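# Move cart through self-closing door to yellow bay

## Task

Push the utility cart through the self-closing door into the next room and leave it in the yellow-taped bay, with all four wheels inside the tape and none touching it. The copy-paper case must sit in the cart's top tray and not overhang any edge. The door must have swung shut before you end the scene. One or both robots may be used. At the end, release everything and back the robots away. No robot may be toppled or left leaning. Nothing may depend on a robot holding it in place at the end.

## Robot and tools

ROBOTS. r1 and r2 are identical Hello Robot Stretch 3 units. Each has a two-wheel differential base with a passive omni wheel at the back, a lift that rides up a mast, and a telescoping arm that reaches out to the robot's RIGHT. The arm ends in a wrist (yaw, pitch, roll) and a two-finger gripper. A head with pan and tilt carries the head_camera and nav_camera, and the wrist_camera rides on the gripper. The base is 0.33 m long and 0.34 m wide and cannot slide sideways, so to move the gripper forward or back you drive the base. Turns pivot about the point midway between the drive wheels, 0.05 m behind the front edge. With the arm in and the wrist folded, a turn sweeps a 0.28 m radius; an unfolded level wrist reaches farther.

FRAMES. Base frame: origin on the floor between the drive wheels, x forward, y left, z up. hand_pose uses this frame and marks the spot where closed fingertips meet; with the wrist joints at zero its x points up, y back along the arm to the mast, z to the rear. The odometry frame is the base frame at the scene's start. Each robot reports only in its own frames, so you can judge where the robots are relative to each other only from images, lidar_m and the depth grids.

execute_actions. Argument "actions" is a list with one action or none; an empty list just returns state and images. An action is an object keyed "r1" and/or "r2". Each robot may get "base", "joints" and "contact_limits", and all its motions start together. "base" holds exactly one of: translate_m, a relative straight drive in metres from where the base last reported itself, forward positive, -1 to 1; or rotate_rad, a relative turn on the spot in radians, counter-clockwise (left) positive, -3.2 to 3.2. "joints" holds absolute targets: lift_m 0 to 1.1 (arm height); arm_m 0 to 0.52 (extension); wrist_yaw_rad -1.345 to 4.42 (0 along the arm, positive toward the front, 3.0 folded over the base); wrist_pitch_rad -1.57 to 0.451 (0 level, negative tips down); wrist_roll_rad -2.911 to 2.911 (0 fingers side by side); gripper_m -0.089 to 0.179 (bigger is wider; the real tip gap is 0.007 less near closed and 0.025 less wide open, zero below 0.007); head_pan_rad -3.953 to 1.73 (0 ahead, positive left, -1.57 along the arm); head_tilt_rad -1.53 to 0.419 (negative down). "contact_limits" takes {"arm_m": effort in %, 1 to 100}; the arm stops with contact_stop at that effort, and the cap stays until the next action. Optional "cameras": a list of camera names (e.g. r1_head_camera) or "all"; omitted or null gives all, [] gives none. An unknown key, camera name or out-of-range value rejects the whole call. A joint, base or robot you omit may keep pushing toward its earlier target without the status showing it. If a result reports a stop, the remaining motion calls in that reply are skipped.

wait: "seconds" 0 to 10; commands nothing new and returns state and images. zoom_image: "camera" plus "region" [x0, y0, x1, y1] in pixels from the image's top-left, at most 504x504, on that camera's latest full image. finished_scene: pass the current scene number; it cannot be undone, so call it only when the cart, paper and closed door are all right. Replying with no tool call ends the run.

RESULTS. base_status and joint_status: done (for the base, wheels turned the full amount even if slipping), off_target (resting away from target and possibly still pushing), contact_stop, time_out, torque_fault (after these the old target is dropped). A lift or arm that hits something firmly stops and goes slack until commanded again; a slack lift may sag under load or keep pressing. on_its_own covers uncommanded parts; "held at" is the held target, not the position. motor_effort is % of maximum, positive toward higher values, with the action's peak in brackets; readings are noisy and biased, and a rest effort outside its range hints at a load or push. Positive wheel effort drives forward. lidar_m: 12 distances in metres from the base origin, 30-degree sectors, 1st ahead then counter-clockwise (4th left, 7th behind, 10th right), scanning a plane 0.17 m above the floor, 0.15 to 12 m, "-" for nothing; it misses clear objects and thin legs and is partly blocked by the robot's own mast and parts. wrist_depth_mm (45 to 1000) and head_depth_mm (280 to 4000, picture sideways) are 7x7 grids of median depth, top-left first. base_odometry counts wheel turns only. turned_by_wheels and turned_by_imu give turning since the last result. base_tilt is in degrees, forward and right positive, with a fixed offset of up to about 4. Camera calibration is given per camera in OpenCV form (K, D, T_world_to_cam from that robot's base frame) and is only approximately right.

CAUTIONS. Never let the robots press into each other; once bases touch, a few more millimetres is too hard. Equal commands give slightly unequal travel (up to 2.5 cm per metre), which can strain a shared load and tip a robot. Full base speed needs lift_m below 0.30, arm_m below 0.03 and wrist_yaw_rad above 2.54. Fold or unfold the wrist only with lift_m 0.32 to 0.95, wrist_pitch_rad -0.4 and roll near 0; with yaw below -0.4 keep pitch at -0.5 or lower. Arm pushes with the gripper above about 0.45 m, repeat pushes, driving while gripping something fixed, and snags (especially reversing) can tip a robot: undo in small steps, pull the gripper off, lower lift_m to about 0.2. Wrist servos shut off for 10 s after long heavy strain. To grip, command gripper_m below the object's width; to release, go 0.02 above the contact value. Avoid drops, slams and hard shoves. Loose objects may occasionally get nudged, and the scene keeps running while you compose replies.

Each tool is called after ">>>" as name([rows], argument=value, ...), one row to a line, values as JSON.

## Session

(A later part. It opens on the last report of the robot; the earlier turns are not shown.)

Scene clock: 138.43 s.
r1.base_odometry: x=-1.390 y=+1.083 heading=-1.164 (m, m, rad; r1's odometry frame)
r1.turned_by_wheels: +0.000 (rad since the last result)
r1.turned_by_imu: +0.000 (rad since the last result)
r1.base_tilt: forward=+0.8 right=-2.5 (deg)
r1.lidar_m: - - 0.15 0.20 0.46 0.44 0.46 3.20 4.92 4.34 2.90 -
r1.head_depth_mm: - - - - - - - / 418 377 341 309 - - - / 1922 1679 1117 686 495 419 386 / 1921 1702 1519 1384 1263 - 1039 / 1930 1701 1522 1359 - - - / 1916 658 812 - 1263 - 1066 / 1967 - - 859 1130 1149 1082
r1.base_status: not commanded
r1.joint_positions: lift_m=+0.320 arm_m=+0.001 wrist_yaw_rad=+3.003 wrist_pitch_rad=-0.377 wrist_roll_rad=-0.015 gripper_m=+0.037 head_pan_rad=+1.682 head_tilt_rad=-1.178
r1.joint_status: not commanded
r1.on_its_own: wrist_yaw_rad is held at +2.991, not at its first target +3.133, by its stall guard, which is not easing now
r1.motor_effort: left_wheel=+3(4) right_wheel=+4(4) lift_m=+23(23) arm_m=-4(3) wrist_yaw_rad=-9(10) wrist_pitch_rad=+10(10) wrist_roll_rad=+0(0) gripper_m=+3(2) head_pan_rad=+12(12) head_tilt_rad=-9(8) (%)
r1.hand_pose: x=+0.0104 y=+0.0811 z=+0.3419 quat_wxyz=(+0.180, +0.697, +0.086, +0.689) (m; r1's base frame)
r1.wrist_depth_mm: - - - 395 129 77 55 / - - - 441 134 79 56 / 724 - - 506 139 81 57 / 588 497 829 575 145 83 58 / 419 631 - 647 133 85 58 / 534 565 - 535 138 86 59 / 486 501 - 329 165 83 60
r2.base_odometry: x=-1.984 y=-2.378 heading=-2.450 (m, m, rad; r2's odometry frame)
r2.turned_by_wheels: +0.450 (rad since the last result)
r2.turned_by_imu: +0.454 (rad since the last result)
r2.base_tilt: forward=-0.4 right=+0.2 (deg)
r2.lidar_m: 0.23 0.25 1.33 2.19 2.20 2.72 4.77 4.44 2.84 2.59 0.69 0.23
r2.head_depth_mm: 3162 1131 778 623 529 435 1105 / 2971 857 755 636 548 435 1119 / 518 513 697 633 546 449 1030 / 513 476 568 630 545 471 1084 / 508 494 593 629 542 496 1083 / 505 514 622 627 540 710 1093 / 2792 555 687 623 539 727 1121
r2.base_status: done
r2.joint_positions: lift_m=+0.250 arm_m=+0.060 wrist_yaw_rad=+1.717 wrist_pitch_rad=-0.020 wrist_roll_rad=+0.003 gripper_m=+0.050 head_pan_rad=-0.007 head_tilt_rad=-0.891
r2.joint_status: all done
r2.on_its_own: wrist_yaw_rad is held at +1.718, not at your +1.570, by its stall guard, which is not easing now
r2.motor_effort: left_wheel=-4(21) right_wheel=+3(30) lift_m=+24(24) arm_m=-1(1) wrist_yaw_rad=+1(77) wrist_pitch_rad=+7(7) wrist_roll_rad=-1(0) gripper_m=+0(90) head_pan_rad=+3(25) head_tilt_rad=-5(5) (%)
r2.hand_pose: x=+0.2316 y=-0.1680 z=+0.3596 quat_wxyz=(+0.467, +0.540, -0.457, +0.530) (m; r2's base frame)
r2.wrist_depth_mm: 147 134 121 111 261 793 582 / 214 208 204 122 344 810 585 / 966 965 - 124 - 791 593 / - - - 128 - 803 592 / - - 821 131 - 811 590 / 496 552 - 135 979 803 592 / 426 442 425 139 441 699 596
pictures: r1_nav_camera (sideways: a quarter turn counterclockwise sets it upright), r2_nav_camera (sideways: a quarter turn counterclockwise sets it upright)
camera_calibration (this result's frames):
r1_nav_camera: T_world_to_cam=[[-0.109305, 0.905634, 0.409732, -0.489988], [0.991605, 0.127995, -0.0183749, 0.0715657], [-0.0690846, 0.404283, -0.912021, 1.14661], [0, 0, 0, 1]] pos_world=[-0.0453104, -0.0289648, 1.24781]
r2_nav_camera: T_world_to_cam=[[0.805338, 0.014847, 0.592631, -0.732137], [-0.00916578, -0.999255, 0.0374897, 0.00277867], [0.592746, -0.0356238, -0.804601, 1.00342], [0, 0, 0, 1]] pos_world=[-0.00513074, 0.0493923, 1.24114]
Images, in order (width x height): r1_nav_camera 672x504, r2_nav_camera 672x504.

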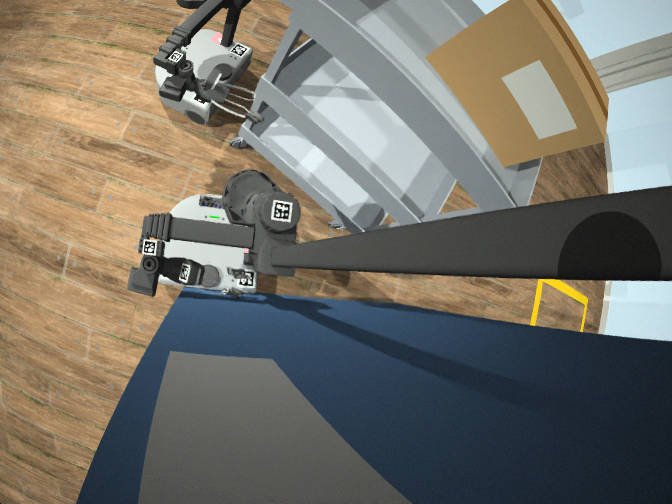

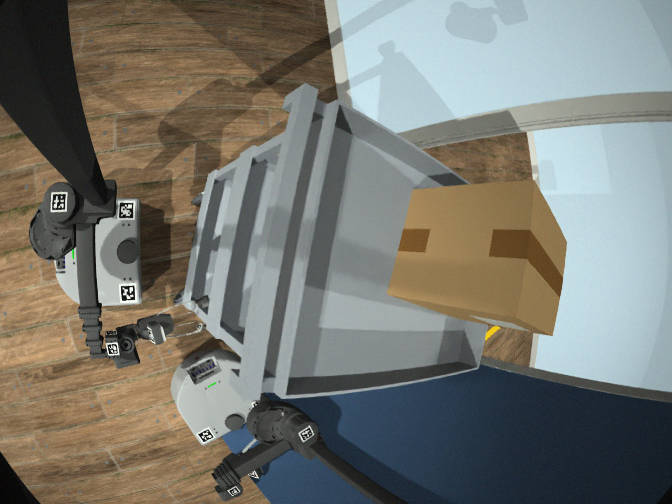

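Lower a bit so the post can enter deep.

>>> execute_actions([
  {"r2":{"base":{"translate_m":0.6},"joints":{"lift_m":0.21,"arm_m":0.04}}},
], cameras=["r1_nav_camera","r2_nav_camera"])

Scene clock: 146.80 s.
r1.base_odometry: x=-1.390 y=+1.083 heading=-1.164 (m, m, rad; r1's odometry frame)
r1.turned_by_wheels: +0.000 (rad since the last result)
r1.turned_by_imu: +0.001 (rad since the last result)
r1.base_tilt: forward=+0.8 right=-2.5 (deg)
r1.lidar_m: - - 0.15 0.20 0.67 0.68 2.87 3.19 4.93 4.35 2.91 -
r1.head_depth_mm: - - - - - - - / 418 377 341 309 - - - / 1928 1666 1119 687 495 420 386 / 1932 1702 1530 1375 1258 - 1041 / 1171 1419 1458 1400 - - - / 1157 1096 1367 - 1267 - 1063 / 697 - - 962 1218 1151 1078
r1.base_status: not commanded
r1.joint_positions: lift_m=+0.320 arm_m=+0.001 wrist_yaw_rad=+3.003 wrist_pitch_rad=-0.377 wrist_roll_rad=-0.015 gripper_m=+0.037 head_pan_rad=+1.682 head_tilt_rad=-1.178
r1.joint_status: not commanded
r1.on_its_own: wrist_yaw_rad is held at +2.991, not at its first target +3.133, by its stall guard, which is not easing now
r1.motor_effort: left_wheel=+4(4) right_wheel=+4(3) lift_m=+22(23) arm_m=-4(4) wrist_yaw_rad=-10(10) wrist_pitch_rad=+10(10) wrist_roll_rad=+0(0) gripper_m=+2(2) head_pan_rad=+12(12) head_tilt_rad=-8(8) (%)
r1.hand_pose: x=+0.0104 y=+0.0811 z=+0.3419 quat_wxyz=(+0.180, +0.697, +0.086, +0.689) (m; r1's base frame)
r1.wrist_depth_mm: 477 - - 395 129 77 55 / 488 - - 439 134 79 56 / 558 - - 502 139 81 57 / 582 627 854 581 145 82 58 / 499 655 - 640 133 84 59 / 513 565 - 534 138 86 59 / 484 497 - 327 166 83 60
r2.base_odometry: x=-2.446 y=-2.761 heading=-2.450 (m, m, rad; r2's odometry frame)
r2.turned_by_wheels: +0.000 (rad since the last result)
r2.turned_by_imu: +0.002 (rad since the last result)
r2.base_tilt: forward=-0.4 right=+0.2 (deg)
r2.lidar_m: - - 0.15 0.22 2.30 2.84 5.38 4.26 0.56 0.58 0.15 -
r2.head_depth_mm: 3269 2515 2019 1698 1175 459 444 / 3188 2491 2013 608 527 481 444 / 3162 2469 732 633 545 479 436 / 3069 2453 750 630 543 479 428 / 2931 434 406 498 537 477 426 / 503 390 370 459 532 475 426 / 499 388 369 456 529 475 425
r2.base_status: done
r2.joint_positions: lift_m=+0.210 arm_m=+0.040 wrist_yaw_rad=+1.721 wrist_pitch_rad=-0.025 wrist_roll_rad=+0.003 gripper_m=+0.050 head_pan_rad=-0.007 head_tilt_rad=-0.891
r2.joint_status: all done
r2.on_its_own: wrist_yaw_rad is held at +1.718, not at your +1.570, by its stall guard, which is not easing now
r2.motor_effort: left_wheel=-2(11) right_wheel=+5(42) lift_m=+23(24) arm_m=-3(2) wrist_yaw_rad=-3(28) wrist_pitch_rad=+8(10) wrist_roll_rad=+0(0) gripper_m=-1(7) head_pan_rad=+2(3) head_tilt_rad=-5(5) (%)
r2.hand_pose: x=+0.2313 y=-0.1470 z=+0.3184 quat_wxyz=(+0.467, +0.543, -0.455, +0.530) (m; r2's base frame)
r2.wrist_depth_mm: 249 246 245 - - - 457 / 582 542 529 - - - 457 / - - - - - - 454 / - - - - - - 468 / 601 648 650 - - - 417 / 489 492 - - - 830 418 / 373 378 - - - 628 425
pictures: r1_nav_camera (sideways: a quarter turn counterclockwise sets it upright), r2_nav_camera (sideways: a quarter turn counterclockwise sets it upright)
camera_calibration (this result's frames):
r1_nav_camera: T_world_to_cam=[[-0.109305, 0.905634, 0.409731, -0.489988], [0.991605, 0.127995, -0.0183749, 0.0715658], [-0.0690846, 0.404283, -0.912021, 1.14661], [0, 0, 0, 1]] pos_world=[-0.0453104, -0.0289648, 1.24781]
r2_nav_camera: T_world_to_cam=[[0.805778, 0.0150408, 0.592026, -0.731352], [-0.00889345, -0.999257, 0.0374913, 0.00277498], [0.592151, -0.0354748, -0.805046, 1.004], [0, 0, 0, 1]] pos_world=[-0.00518839, 0.0493899, 1.24114]
Images, in order (width x height): r1_nav_camera 672x504, r2_nav_camera 672x504.

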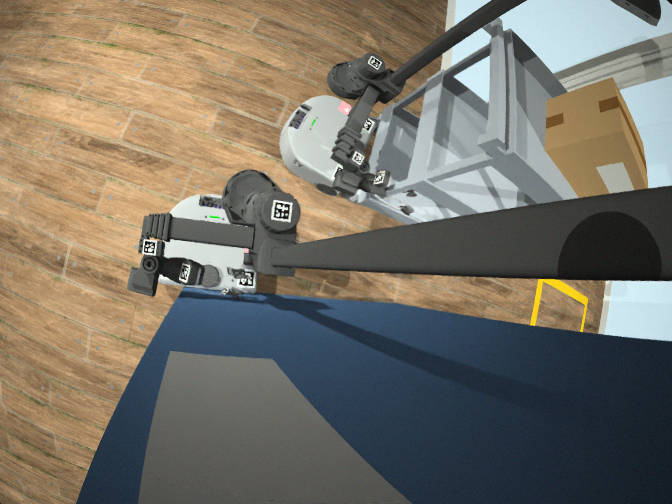

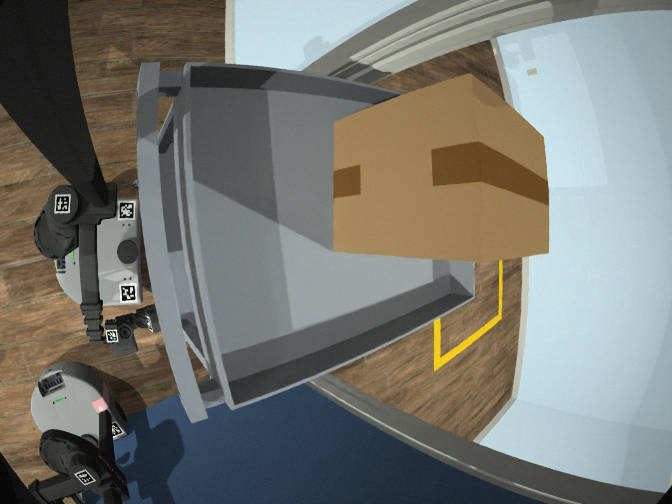

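>>> execute_actions([
  {"r2":{"base":{"translate_m":0.9},"joints":{"gripper_m":-0.07}}},
], cameras=[])

>>> execute_actions([
  {"r2":{"base":{"rotate_rad":-0.3}},"r1":{"base":{"rotate_rad":-1.3},"joints":{"head_pan_rad":0,"head_tilt_rad":-0.6}}},
], cameras=[])

>>> execute_actions([
  {"r2":{"base":{"translate_m":0.6},"joints":{"head_tilt_rad":-1.1,"head_pan_rad":-0.3}},"r1":{"base":{"translate_m":0.7}}},
], cameras=["r2_nav_camera"])

Scene clock: 159.47 s.
r1.base_odometry: x=-1.390 y=+1.083 heading=-1.164 (m, m, rad; r1's odometry frame)
r1.turned_by_wheels: +0.000 (rad since the last result)
r1.turned_by_imu: +0.002 (rad since the last result)
r1.base_tilt: forward=+0.9 right=-2.6 (deg)
r1.lidar_m: - - 0.15 0.20 1.28 1.49 2.88 3.18 4.96 4.33 2.90 -
r1.head_depth_mm: - - - - - - - / 418 377 341 308 - - - / 1768 1645 1118 687 495 420 386 / 1314 1518 1516 1382 1257 - 1041 / 1321 1497 1528 1398 - - - / 1242 1699 1569 - 1282 - 1064 / 1965 - - 1347 1263 1150 1077
r1.base_status: not commanded
r1.joint_positions: lift_m=+0.320 arm_m=+0.001 wrist_yaw_rad=+3.003 wrist_pitch_rad=-0.377 wrist_roll_rad=-0.015 gripper_m=+0.037 head_pan_rad=+1.682 head_tilt_rad=-1.178
r1.joint_status: not commanded
r1.on_its_own: wrist_yaw_rad is held at +2.991, not at its first target +3.133, by its stall guard, which is not easing now
r1.motor_effort: left_wheel=+3(3) right_wheel=+4(3) lift_m=+23(23) arm_m=-4(3) wrist_yaw_rad=-10(9) wrist_pitch_rad=+10(10) wrist_roll_rad=+0(0) gripper_m=+2(2) head_pan_rad=+12(11) head_tilt_rad=-8(8) (%)
r1.hand_pose: x=+0.0104 y=+0.0811 z=+0.3419 quat_wxyz=(+0.180, +0.697, +0.086, +0.689) (m; r1's base frame)
r1.wrist_depth_mm: - - - 396 129 77 55 / - - - 441 134 79 56 / - - - 499 139 81 57 / 890 861 834 584 145 83 58 / 694 685 - 637 133 85 58 / 570 567 - 542 139 86 59 / 485 492 - 331 167 83 60
r2.base_odometry: x=-3.139 y=-3.335 heading=-2.450 (m, m, rad; r2's odometry frame)
r2.turned_by_wheels: +0.000 (rad since the last result)
r2.turned_by_imu: +0.006 (rad since the last result)
r2.base_tilt: forward=-0.3 right=+0.4 (deg)
r2.lidar_m: - - 0.15 0.18 0.58 0.60 6.14 0.69 0.53 0.77 0.15 -
r2.head_depth_mm: 2525 2502 2014 1691 1459 454 437 / 2467 2465 1999 1684 526 482 443 / 2440 2491 1899 618 546 480 435 / 2383 2455 748 631 544 479 427 / 2305 2378 707 600 535 477 426 / 504 390 356 440 530 477 426 / 500 387 351 434 520 476 425
r2.base_status: done
r2.joint_positions: lift_m=+0.210 arm_m=+0.040 wrist_yaw_rad=+1.736 wrist_pitch_rad=-0.025 wrist_roll_rad=+0.003 gripper_m=-0.024 head_pan_rad=-0.007 head_tilt_rad=-0.891
r2.joint_status: gripper_m off_target (ended at -0.024, target -0.070)
r2.on_its_own: wrist_yaw_rad is held at +1.718, not at your +1.570, by its stall guard, which is not easing now; gripper_m is held at -0.025, not at your -0.070, by its stall guard, which is still easing; wrist_yaw_rad is at rest, and its effort (-20) is outside its rest range (-12 to +12)
r2.motor_effort: left_wheel=+7(22) right_wheel=-4(15) lift_m=+24(24) arm_m=-2(3) wrist_yaw_rad=-20(21) wrist_pitch_rad=+8(9) wrist_roll_rad=+0(0) gripper_m=-32(98) head_pan_rad=+3(3) head_tilt_rad=-5(4) (%)
r2.hand_pose: x=+0.2307 y=-0.1431 z=+0.3184 quat_wxyz=(+0.463, +0.546, -0.451, +0.533) (m; r2's base frame)
r2.wrist_depth_mm: 250 245 244 - - - - / 567 535 531 - - - - / - - - - - - - / - - - - - - - / 599 641 644 - - - - / 491 492 - - - 832 840 / 372 375 - - - 625 628
pictures: none
No camera images: the call's "cameras" was empty. Leave "cameras" out to get every camera's image.

Scene clock: 163.53 s.
r1.base_odometry: x=-1.390 y=+1.083 heading=-2.462 (m, m, rad; r1's odometry frame)
r1.turned_by_wheels: -1.298 (rad since the last result)
r1.turned_by_imu: -0.680 (rad since the last result)
r1.base_tilt: forward=+0.8 right=-2.4 (deg)
r1.lidar_m: 0.16 0.15 0.15 0.18 0.36 1.21 1.20 2.78 2.91 4.03 4.93 2.72
r1.head_depth_mm: 2145 2427 2773 2354 1767 1428 1194 / 2028 2289 2573 2336 1775 1428 1194 / 1916 2142 2409 2359 1780 1435 1197 / 1830 2017 2247 2350 1776 1429 1198 / 1760 - - - - - - / - - - - - - - / - - - - - - -
r1.base_status: rotate_rad off_target (by the wheels' count: -1.2979 of -1.3000)
r1.joint_positions: lift_m=+0.320 arm_m=+0.001 wrist_yaw_rad=+2.992 wrist_pitch_rad=-0.376 wrist_roll_rad=-0.015 gripper_m=+0.037 head_pan_rad=+0.007 head_tilt_rad=-0.605
r1.joint_status: all done
r1.on_its_own: wrist_yaw_rad is held at +2.991, not at its first target +3.133, by its stall guard, which is not easing now; left_wheel is at rest, and its effort (+67) is outside its rest range (-18 to +18)
r1.motor_effort: left_wheel=+67(76) right_wheel=+1(9) lift_m=+22(22) arm_m=-4(4) wrist_yaw_rad=-1(9) wrist_pitch_rad=+9(10) wrist_roll_rad=+0(0) gripper_m=+0(3) head_pan_rad=-4(64) head_tilt_rad=+2(27) (%)
r1.hand_pose: x=+0.0129 y=+0.0808 z=+0.3421 quat_wxyz=(+0.183, +0.697, +0.082, +0.688) (m; r1's base frame)
r1.wrist_depth_mm: - - 274 211 170 143 123 / - - 301 228 183 152 129 / - - 330 252 195 161 135 / 853 861 372 277 211 171 143 / 685 687 - 308 218 182 151 / 572 572 - 348 257 197 161 / 483 495 - - 278 206 170
r2.base_odometry: x=-3.139 y=-3.335 heading=-2.750 (m, m, rad; r2's odometry frame)
r2.turned_by_wheels: -0.300 (rad since the last result)
r2.turned_by_imu: -0.302 (rad since the last result)
r2.base_tilt: forward=-0.4 right=+0.2 (deg)
r2.lidar_m: - - 0.15 0.25 0.93 0.57 3.73 1.16 0.55 0.53 0.15 -
r2.head_depth_mm: 2921 2506 2010 1696 1430 459 445 / 2910 2477 2004 606 536 483 443 / 2810 2462 723 633 545 480 442 / 2687 2459 748 631 544 478 435 / 529 420 401 487 543 478 427 / 503 390 377 468 541 475 425 / 498 387 376 466 538 474 425
r2.base_status: done
r2.joint_positions: lift_m=+0.210 arm_m=+0.040 wrist_yaw_rad=+1.705 wrist_pitch_rad=-0.025 wrist_roll_rad=+0.003 gripper_m=-0.004 head_pan_rad=-0.007 head_tilt_rad=-0.891
r2.joint_status: not commanded
r2.on_its_own: wrist_yaw_rad is held at +1.718, not at your +1.570, by its stall guard, which is not easing now; gripper_m is held at -0.005, not at your -0.070, by its stall guard, which is not easing now; wrist_yaw_rad is at rest, and its effort (+16) is outside its rest range (-12 to +12)
r2.motor_effort: left_wheel=+2(43) right_wheel=-1(32) lift_m=+26(26) arm_m=+2(2) wrist_yaw_rad=+16(34) wrist_pitch_rad=+8(8) wrist_roll_rad=-1(0) gripper_m=-24(31) head_pan_rad=+3(3) head_tilt_rad=-5(5) (%)
r2.hand_pose: x=+0.2319 y=-0.1507 z=+0.3183 quat_wxyz=(+0.472, +0.539, -0.459, +0.526) (m; r2's base frame)
r2.wrist_depth_mm: 249 247 244 - - - - / 583 539 537 - - - - / - - - - - - - / - - - - - - - / 602 652 643 - - - - / 488 491 - - 817 835 831 / 372 375 - - - 627 632
pictures: none
No camera images: the call's "cameras" was empty. Leave "cameras" out to get every camera's image.

Scene clock: 171.47 s.
r1.base_odometry: x=-1.934 y=+0.642 heading=-2.461 (m, m, rad; r1's odometry frame)
r1.turned_by_wheels: +0.001 (rad since the last result)
r1.turned_by_imu: +0.623 (rad since the last result)
r1.base_tilt: forward=+0.7 right=-2.5 (deg)
r1.lidar_m: - - 0.15 0.19 1.29 1.40 2.88 3.11 4.66 4.88 2.39 -
r1.head_depth_mm: - - - - - - - / - - - - - - - / - - - - - - - / - - - - - - - / - - - - - - - / - - - - - - - / - - - - - - -
r1.base_status: translate_m off_target (by the wheels' count: +0.6998 of +0.7000)
r1.joint_positions: lift_m=+0.320 arm_m=+0.001 wrist_yaw_rad=+2.995 wrist_pitch_rad=-0.376 wrist_roll_rad=-0.015 gripper_m=+0.037 head_pan_rad=+0.013 head_tilt_rad=-0.597
r1.joint_status: not commanded
r1.on_its_own: wrist_yaw_rad is held at +2.991, not at its first target +3.133, by its stall guard, which is not easing now; left_wheel is at rest, and its effort (+32) is outside its rest range (-18 to +18)
r1.motor_effort: left_wheel=+32(80) right_wheel=+8(35) lift_m=+21(23) arm_m=-2(3) wrist_yaw_rad=-3(3) wrist_pitch_rad=+9(10) wrist_roll_rad=+0(0) gripper_m=+0(1) head_pan_rad=-8(19) head_tilt_rad=-1(2) (%)
r1.hand_pose: x=+0.0123 y=+0.0811 z=+0.3422 quat_wxyz=(+0.182, +0.697, +0.082, +0.688) (m; r1's base frame)
r1.wrist_depth_mm: - - - 300 132 84 62 / - - - 332 138 87 63 / - - - 370 144 89 64 / 864 864 861 419 151 92 66 / 679 676 - 480 142 95 67 / 562 558 - 524 153 97 69 / 488 497 - - 176 94 70
r2.base_odometry: x=-3.694 y=-3.564 heading=-2.750 (m, m, rad; r2's odometry frame)
r2.turned_by_wheels: +0.000 (rad since the last result)
r2.turned_by_imu: +0.004 (rad since the last result)
r2.base_tilt: forward=-0.4 right=+0.1 (deg)
r2.lidar_m: - - 0.15 0.18 2.56 1.12 1.16 0.86 0.90 1.31 0.15 -
r2.head_depth_mm: 2121 1850 1652 1480 1333 1188 1120 / 2142 1859 1635 1470 467 1174 - / 2140 1860 1641 524 495 421 - / 2106 1839 579 545 494 469 364 / 2094 1812 602 542 491 456 359 / 2095 667 602 540 490 449 403 / 1972 676 581 522 489 447 428
r2.base_status: done
r2.joint_positions: lift_m=+0.210 arm_m=+0.040 wrist_yaw_rad=+1.732 wrist_pitch_rad=-0.024 wrist_roll_rad=+0.003 gripper_m=-0.004 head_pan_rad=-0.293 head_tilt_rad=-1.087
r2.joint_status: all done
r2.on_its_own: wrist_yaw_rad is held at +1.718, not at your +1.570, by its stall guard, which is not easing now; gripper_m is held at -0.005, not at your -0.070, by its stall guard, which is not easing now; wrist_yaw_rad is at rest, and its effort (-16) is outside its rest range (-12 to +12)
r2.motor_effort: left_wheel=+12(34) right_wheel=-8(10) lift_m=+26(26) arm_m=+1(1) wrist_yaw_rad=-16(17) wrist_pitch_rad=+8(8) wrist_roll_rad=+0(0) gripper_m=-24(24) head_pan_rad=-3(22) head_tilt_rad=-7(26) (%)
r2.hand_pose: x=+0.2309 y=-0.1438 z=+0.3185 quat_wxyz=(+0.464, +0.545, -0.452, +0.532) (m; r2's base frame)
r2.wrist_depth_mm: 249 245 244 - - - - / 571 536 525 - - - - / - - - - - - - / - - - - - - - / 603 633 641 - - - - / 489 491 - - - 825 826 / 373 377 - - - 628 629
pictures: r2_nav_camera (sideways: a quarter turn counterclockwise sets it upright)
camera_calibration (this result's frames):
r2_nav_camera: T_world_to_cam=[[0.872831, -0.242036, 0.423774, -0.512585], [-0.283754, -0.958176, 0.0371811, 0.00486491], [0.397051, -0.1527, -0.905005, 1.13511], [0, 0, 0, 1]] pos_world=[-0.00191503, 0.053929, 1.24432]
Images, in order (width x height): r2_nav_camera 672x504.

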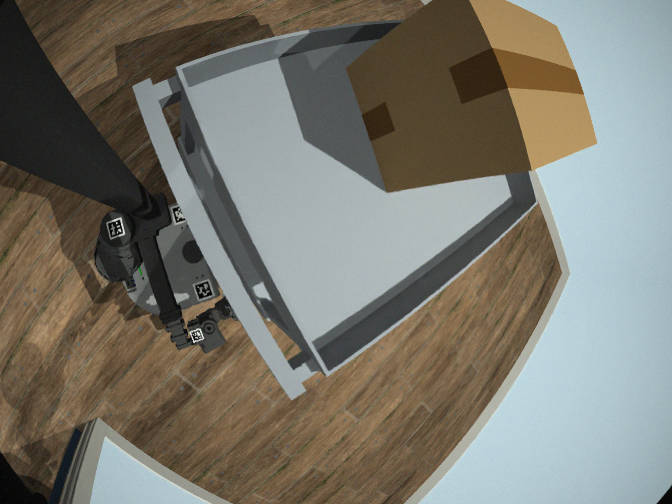

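>>> execute_actions([
  {"r2":{"base":{"rotate_rad":0.3}},"r1":{"base":{"translate_m":-0.2}}},
], cameras=[])

>>> execute_actions([
  {"r2":{"base":{"translate_m":0.4}},"r1":{"base":{"translate_m":-0.5}}},
], cameras=[])

>>> execute_actions([
  {"r2":{"joints":{"gripper_m":0.1,"head_pan_rad":0,"head_tilt_rad":-0.8}}},
], cameras=[])

>>> execute_actions([
  {"r2":{"base":{"translate_m":-0.6}},"r1":{"base":{"translate_m":-0.6},"joints":{"head_pan_rad":0.8}}},
], cameras=["r2_nav_camera","r2_wrist_camera","r1_nav_camera"])

Scene clock: 177.90 s.
r1.base_odometry: x=-1.778 y=+0.768 heading=-2.461 (m, m, rad; r1's odometry frame)
r1.turned_by_wheels: +0.000 (rad since the last result)
r1.turned_by_imu: +0.000 (rad since the last result)
r1.base_tilt: forward=+0.9 right=-2.4 (deg)
r1.lidar_m: - - 0.15 0.72 1.23 1.44 2.68 2.89 4.34 4.87 2.63 2.36
r1.head_depth_mm: - - - - - - - / - - - - - - - / - - - - - - - / - - - - - - - / - - - - - - - / - - - - - - - / - - - - - - -
r1.base_status: done
r1.joint_positions: lift_m=+0.320 arm_m=+0.001 wrist_yaw_rad=+2.992 wrist_pitch_rad=-0.376 wrist_roll_rad=-0.015 gripper_m=+0.037 head_pan_rad=+0.010 head_tilt_rad=-0.595
r1.joint_status: not commanded
r1.on_its_own: wrist_yaw_rad is held at +2.991, not at its first target +3.133, by its stall guard, which is not easing now
r1.motor_effort: left_wheel=+5(22) right_wheel=+5(9) lift_m=+21(21) arm_m=-1(2) wrist_yaw_rad=-2(3) wrist_pitch_rad=+9(9) wrist_roll_rad=+0(0) gripper_m=+1(1) head_pan_rad=-7(8) head_tilt_rad=-2(2) (%)
r1.hand_pose: x=+0.0129 y=+0.0810 z=+0.3422 quat_wxyz=(+0.183, +0.697, +0.082, +0.688) (m; r1's base frame)
r1.wrist_depth_mm: 881 - - - 224 107 70 / 901 - - - 226 107 70 / 935 - - - 229 108 70 / 843 853 838 830 231 108 70 / 691 672 - 664 198 109 71 / 576 565 - 548 217 108 71 / 482 495 - - 234 101 71
r2.base_odometry: x=-3.694 y=-3.564 heading=-2.450 (m, m, rad; r2's odometry frame)
r2.turned_by_wheels: +0.300 (rad since the last result)
r2.turned_by_imu: +0.302 (rad since the last result)
r2.base_tilt: forward=-0.3 right=+0.3 (deg)
r2.lidar_m: - 0.15 0.21 2.68 1.43 1.13 1.09 0.86 1.06 2.10 0.17 0.15
r2.head_depth_mm: 2148 1867 1650 1482 1322 1190 1124 / 2139 1852 1642 525 486 1179 - / 2138 1821 590 548 502 397 - / 739 681 608 544 494 775 - / 737 682 604 542 492 472 1149 / 413 440 523 539 490 422 1106 / 345 409 515 539 489 406 1105
r2.base_status: done
r2.joint_positions: lift_m=+0.210 arm_m=+0.040 wrist_yaw_rad=+1.655 wrist_pitch_rad=-0.024 wrist_roll_rad=+0.003 gripper_m=+0.003 head_pan_rad=-0.293 head_tilt_rad=-1.087
r2.joint_status: not commanded
r2.on_its_own: wrist_yaw_rad is held at +1.656, not at your +1.570, by its stall guard, which is not easing now; gripper_m is held at +0.002, not at your -0.070, by its stall guard, which is not easing now
r2.motor_effort: left_wheel=-5(17) right_wheel=+5(27) lift_m=+26(26) arm_m=-1(1) wrist_yaw_rad=+2(62) wrist_pitch_rad=+8(8) wrist_roll_rad=+0(0) gripper_m=-25(29) head_pan_rad=-2(3) head_tilt_rad=-7(7) (%)
r2.hand_pose: x=+0.2333 y=-0.1637 z=+0.3185 quat_wxyz=(+0.484, +0.527, -0.473, +0.514) (m; r2's base frame)
r2.wrist_depth_mm: 249 245 244 - - - - / - 533 525 - - - - / - - - - - - - / - - - - - - - / - 631 668 - - - - / 459 493 47 45 - 822 827 / 374 375 48 46 - 632 628
pictures: none
No camera images: the call's "cameras" was empty. Leave "cameras" out to get every camera's image.

Scene clock: 184.17 s.
r1.base_odometry: x=-1.390 y=+1.082 heading=-2.461 (m, m, rad; r1's odometry frame)
r1.turned_by_wheels: +0.000 (rad since the last result)
r1.turned_by_imu: -0.001 (rad since the last result)
r1.base_tilt: forward=+0.9 right=-2.4 (deg)
r1.lidar_m: 2.53 1.20 0.77 0.68 1.02 1.53 2.19 2.37 3.57 4.82 3.23 2.58
r1.head_depth_mm: 2049 2230 2480 2372 1792 1439 1196 / 2057 2253 2523 2361 1795 1440 1201 / 2093 2283 2571 2394 1796 1439 1203 / 2111 2338 2609 2383 1795 1441 1206 / 2136 2372 2639 2403 1803 1448 1203 / 2191 2352 2574 2380 1784 1444 1201 / 1866 1931 1984 2042 1792 1446 1201
r1.base_status: done
r1.joint_positions: lift_m=+0.320 arm_m=+0.001 wrist_yaw_rad=+2.993 wrist_pitch_rad=-0.375 wrist_roll_rad=-0.015 gripper_m=+0.037 head_pan_rad=+0.002 head_tilt_rad=-0.595
r1.joint_status: not commanded
r1.on_its_own: wrist_yaw_rad is held at +2.991, not at its first target +3.133, by its stall guard, which is not easing now
r1.motor_effort: left_wheel=+1(10) right_wheel=+0(7) lift_m=+22(21) arm_m=-1(2) wrist_yaw_rad=-2(11) wrist_pitch_rad=+8(10) wrist_roll_rad=+0(0) gripper_m=-1(3) head_pan_rad=-1(7) head_tilt_rad=-2(2) (%)
r1.hand_pose: x=+0.0128 y=+0.0811 z=+0.3425 quat_wxyz=(+0.183, +0.697, +0.081, +0.688) (m; r1's base frame)
r1.wrist_depth_mm: 836 - 635 681 762 829 879 / 933 - 677 742 809 935 951 / - - 748 812 890 - - / 867 863 790 835 821 806 804 / 682 680 - 668 692 661 650 / 562 567 - 553 530 539 534 / 488 493 - - 470 468 467
r2.base_odometry: x=-4.002 y=-3.819 heading=-2.450 (m, m, rad; r2's odometry frame)
r2.turned_by_wheels: +0.000 (rad since the last result)
r2.turned_by_imu: +0.002 (rad since the last result)
r2.base_tilt: forward=-0.4 right=+0.1 (deg)
r2.lidar_m: - - 0.15 2.74 2.10 1.48 1.24 1.25 1.56 2.03 0.16 0.15
r2.head_depth_mm: 2058 1868 1647 1473 1318 1191 1121 / 2012 1858 1643 1429 491 1176 - / 1903 1843 1586 538 496 392 - / 1812 660 598 545 494 421 - / 744 681 606 542 493 463 367 / 730 679 583 540 491 460 366 / 426 380 457 532 489 453 659
r2.base_status: done
r2.joint_positions: lift_m=+0.210 arm_m=+0.040 wrist_yaw_rad=+1.657 wrist_pitch_rad=-0.024 wrist_roll_rad=+0.003 gripper_m=+0.003 head_pan_rad=-0.293 head_tilt_rad=-1.087
r2.joint_status: not commanded
r2.on_its_own: wrist_yaw_rad is held at +1.656, not at your +1.570, by its stall guard, which is not easing now; gripper_m is held at +0.002, not at your -0.070, by its stall guard, which is not easing now
r2.motor_effort: left_wheel=-5(7) right_wheel=+6(20) lift_m=+26(26) arm_m=+0(1) wrist_yaw_rad=-2(20) wrist_pitch_rad=+8(8) wrist_roll_rad=+0(1) gripper_m=-23(27) head_pan_rad=-3(2) head_tilt_rad=-7(7) (%)
r2.hand_pose: x=+0.2333 y=-0.1631 z=+0.3185 quat_wxyz=(+0.484, +0.528, -0.472, +0.514) (m; r2's base frame)
r2.wrist_depth_mm: 248 246 244 - - - - / 597 538 526 - - - - / - - - - - - - / - - - - - - - / 607 657 661 - - - - / 484 490 531 - - 822 830 / 373 376 - - - 624 630
pictures: none
No camera images: the call's "cameras" was empty. Leave "cameras" out to get every camera's image.

Scene clock: 185.63 s.
r1.base_odometry: x=-1.390 y=+1.082 heading=-2.461 (m, m, rad; r1's odometry frame)
r1.turned_by_wheels: +0.000 (rad since the last result)
r1.turned_by_imu: +0.000 (rad since the last result)
r1.base_tilt: forward=+0.8 right=-2.5 (deg)
r1.lidar_m: 2.53 1.20 0.90 0.86 1.02 1.53 2.19 2.36 3.55 4.80 3.25 2.58
r1.head_depth_mm: 2024 2224 2490 2389 1799 1439 1200 / 2073 2264 2529 2377 1791 1440 1203 / 2092 2309 2571 2383 1807 1439 1201 / 2116 2351 2599 2383 1795 1442 1203 / 2133 2369 2643 2376 1799 1443 1201 / 2168 2348 2583 2353 1784 1446 1202 / 1871 1931 1980 2026 1801 1447 1204
r1.base_status: not commanded
r1.joint_positions: lift_m=+0.320 arm_m=+0.001 wrist_yaw_rad=+2.993 wrist_pitch_rad=-0.375 wrist_roll_rad=-0.015 gripper_m=+0.037 head_pan_rad=+0.002 head_tilt_rad=-0.595
r1.joint_status: not commanded
r1.on_its_own: wrist_yaw_rad is held at +2.991, not at its first target +3.133, by its stall guard, which is not easing now
r1.motor_effort: left_wheel=+1(1) right_wheel=-1(1) lift_m=+21(22) arm_m=-1(1) wrist_yaw_rad=-2(2) wrist_pitch_rad=+8(8) wrist_roll_rad=+0(0) gripper_m=-1(1) head_pan_rad=-2(2) head_tilt_rad=-2(2) (%)
r1.hand_pose: x=+0.0128 y=+0.0811 z=+0.3425 quat_wxyz=(+0.183, +0.697, +0.081, +0.688) (m; r1's base frame)
r1.wrist_depth_mm: 855 - 795 797 829 851 889 / 916 - 854 870 898 939 952 / - - 924 942 - - - / 893 846 840 820 814 827 807 / 685 674 - 664 682 647 636 / 573 564 - 549 529 548 539 / 490 495 - - 471 469 464
r2.base_odometry: x=-4.002 y=-3.819 heading=-2.450 (m, m, rad; r2's odometry frame)
r2.turned_by_wheels: +0.000 (rad since the last result)
r2.turned_by_imu: +0.000 (rad since the last result)
r2.base_tilt: forward=-0.4 right=+0.2 (deg)
r2.lidar_m: - - 0.15 2.74 2.09 1.48 1.24 1.25 1.56 2.04 0.16 0.15
r2.head_depth_mm: 1505 1739 2063 1841 1472 481 442 / 1484 1713 1944 672 568 501 441 / 1443 1666 796 688 579 500 440 / 1400 1540 787 651 565 499 439 / 1376 474 389 446 541 496 437 / 1346 469 388 449 545 495 436 / 1325 467 385 453 547 494 435
r2.base_status: not commanded
r2.joint_positions: lift_m=+0.210 arm_m=+0.040 wrist_yaw_rad=+1.654 wrist_pitch_rad=-0.024 wrist_roll_rad=+0.003 gripper_m=+0.100 head_pan_rad=-0.007 head_tilt_rad=-0.804
r2.joint_status: all done
r2.on_its_own: wrist_yaw_rad is held at +1.656, not at your +1.570, by its stall guard, which is not easing now
r2.motor_effort: left_wheel=-5(5) right_wheel=+5(6) lift_m=+25(25) arm_m=-1(1) wrist_yaw_rad=+2(5) wrist_pitch_rad=+8(8) wrist_roll_rad=+0(0) gripper_m=+0(92) head_pan_rad=+2(21) head_tilt_rad=+2(25) (%)
r2.hand_pose: x=+0.2334 y=-0.1639 z=+0.3185 quat_wxyz=(+0.485, +0.527, -0.473, +0.514) (m; r2's base frame)
r2.wrist_depth_mm: 248 245 243 - - - - / 596 531 529 - - - - / - - - - - - - / - - - - - - - / 605 654 657 - - - - / 482 512 - - - 820 820 / 373 - 360 - - 629 633
pictures: none
No camera images: the call's "cameras" was empty. Leave "cameras" out to get every camera's image.

Scene clock: 192.83 s.
r1.base_odometry: x=-0.923 y=+1.460 heading=-2.461 (m, m, rad; r1's odometry frame)
r1.turned_by_wheels: +0.000 (rad since the last result)
r1.turned_by_imu: -0.001 (rad since the last result)
r1.base_tilt: forward=+0.9 right=-2.4 (deg)
r1.lidar_m: 2.74 1.29 1.03 1.01 1.09 1.62 1.60 1.72 2.59 4.75 4.00 3.17
r1.head_depth_mm: 1354 1548 1796 2088 1787 1438 1201 / 1233 1381 1577 1846 1802 1440 1203 / 1136 1261 1417 1629 1738 1444 1208 / 1044 1150 1294 1454 1632 1441 1208 / 971 1066 1178 1320 1488 1447 1202 / 911 991 1088 1196 1339 1412 1201 / 841 906 1001 1102 1219 1342 1204
r1.base_status: done
r1.joint_positions: lift_m=+0.320 arm_m=+0.001 wrist_yaw_rad=+2.993 wrist_pitch_rad=-0.375 wrist_roll_rad=-0.015 gripper_m=+0.037 head_pan_rad=+0.793 head_tilt_rad=-0.595
r1.joint_status: all done
r1.on_its_own: wrist_yaw_rad is held at +2.991, not at its first target +3.133, by its stall guard, which is not easing now
r1.motor_effort: left_wheel=+1(4) right_wheel=+0(4) lift_m=+21(21) arm_m=-1(2) wrist_yaw_rad=-2(2) wrist_pitch_rad=+8(8) wrist_roll_rad=+0(0) gripper_m=-1(1) head_pan_rad=+5(56) head_tilt_rad=-2(2) (%)
r1.hand_pose: x=+0.0128 y=+0.0811 z=+0.3425 quat_wxyz=(+0.183, +0.697, +0.081, +0.688) (m; r1's base frame)
r1.wrist_depth_mm: 904 - 909 925 924 939 933 / - - - - - - - / - - - - - - - / 872 856 840 831 828 806 809 / 686 675 - 672 692 660 645 / 573 566 - 553 538 541 540 / 488 495 - - 473 467 467
r2.base_odometry: x=-3.540 y=-3.436 heading=-2.450 (m, m, rad; r2's odometry frame)
r2.turned_by_wheels: +0.000 (rad since the last result)
r2.turned_by_imu: -0.002 (rad since the last result)
r2.base_tilt: forward=-0.3 right=+0.2 (deg)
r2.lidar_m: 0.71 0.72 2.73 2.64 1.10 0.80 0.73 0.67 0.81 1.65 2.15 2.38
r2.head_depth_mm: 2106 2437 2269 1840 1539 1324 1162 / 2074 2390 2192 1835 1530 1318 1161 / 2006 1065 866 1132 1443 1319 1161 / 1912 1062 908 1138 1403 1317 1156 / 825 943 902 1135 1371 1307 1152 / 828 949 897 1131 1335 1303 1153 / 877 1001 811 1652 1514 1307 1149
r2.base_status: done
r2.joint_positions: lift_m=+0.210 arm_m=+0.040 wrist_yaw_rad=+1.654 wrist_pitch_rad=-0.024 wrist_roll_rad=+0.003 gripper_m=+0.100 head_pan_rad=-0.007 head_tilt_rad=-0.803
r2.joint_status: not commanded
r2.on_its_own: wrist_yaw_rad is held at +1.656, not at your +1.570, by its stall guard, which is not easing now
r2.motor_effort: left_wheel=-3(12) right_wheel=+3(6) lift_m=+26(26) arm_m=+0(0) wrist_yaw_rad=+2(2) wrist_pitch_rad=+8(8) wrist_roll_rad=+0(1) gripper_m=-1(1) head_pan_rad=+2(3) head_tilt_rad=+1(2) (%)
r2.hand_pose: x=+0.2333 y=-0.1639 z=+0.3185 quat_wxyz=(+0.485, +0.527, -0.473, +0.514) (m; r2's base frame)
r2.wrist_depth_mm: - - - - - - - / - 607 607 601 - - - / - - - - - - - / - - - - - - - / - 669 651 660 - - - / 800 781 822 761 819 818 830 / 606 - 615 618 624 634 630
pictures: r1_nav_camera (sideways: a quarter turn counterclockwise sets it upright), r2_nav_camera (sideways: a quarter turn counterclockwise sets it upright), r2_wrist_camera
camera_calibration (this result's frames):
r1_nav_camera: T_world_to_cam=[[0.370473, 0.38737, 0.844212, -1.05905], [0.729163, -0.684314, -0.00598514, 0.057046], [0.575387, 0.617785, -0.535976, 0.653672], [0, 0, 0, 1]] pos_world=[-0.0253611, 0.0454522, 1.24476]
r2_nav_camera: T_world_to_cam=[[0.750564, 0.0151888, 0.660623, -0.820393], [-0.0124874, -0.999231, 0.0371616, 0.00322186], [0.66068, -0.0361416, -0.749797, 0.931746], [0, 0, 0, 1]] pos_world=[0.000211741, 0.049355, 1.24047]
r2_wrist_camera: T_world_to_cam=[[0.0743535, -0.997072, 0.0178442, -0.186446], [-0.141284, -0.0282457, -0.989566, 0.392214], [0.987173, 0.0710566, -0.142971, -0.00806999], [0, 0, 0, 1]] pos_world=[0.0772431, -0.174249, 0.390295]
Images, in order (width x height): r1_nav_camera 672x504, r2_nav_camera 672x504, r2_wrist_camera 644x364.

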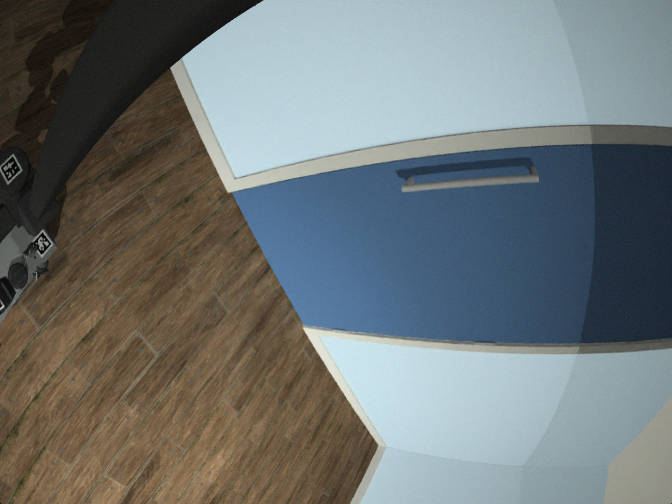

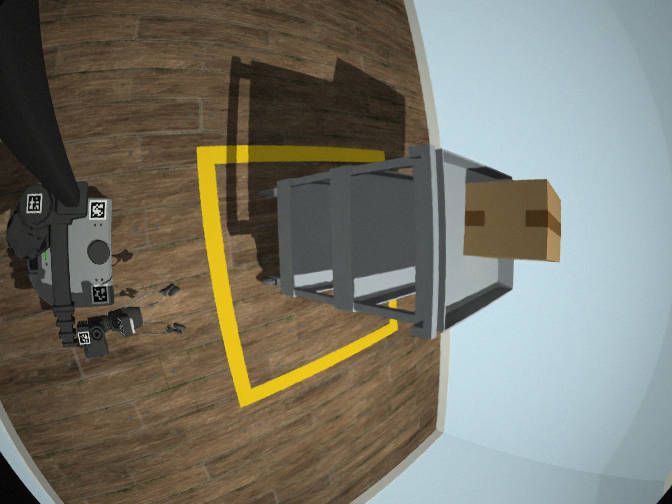

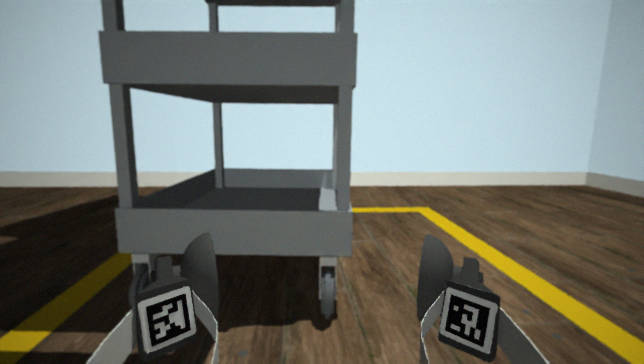

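Inside (far tape ~1.8 m ahead).

>>> finished_scene(scene=1)

The scene is finished: the task was done.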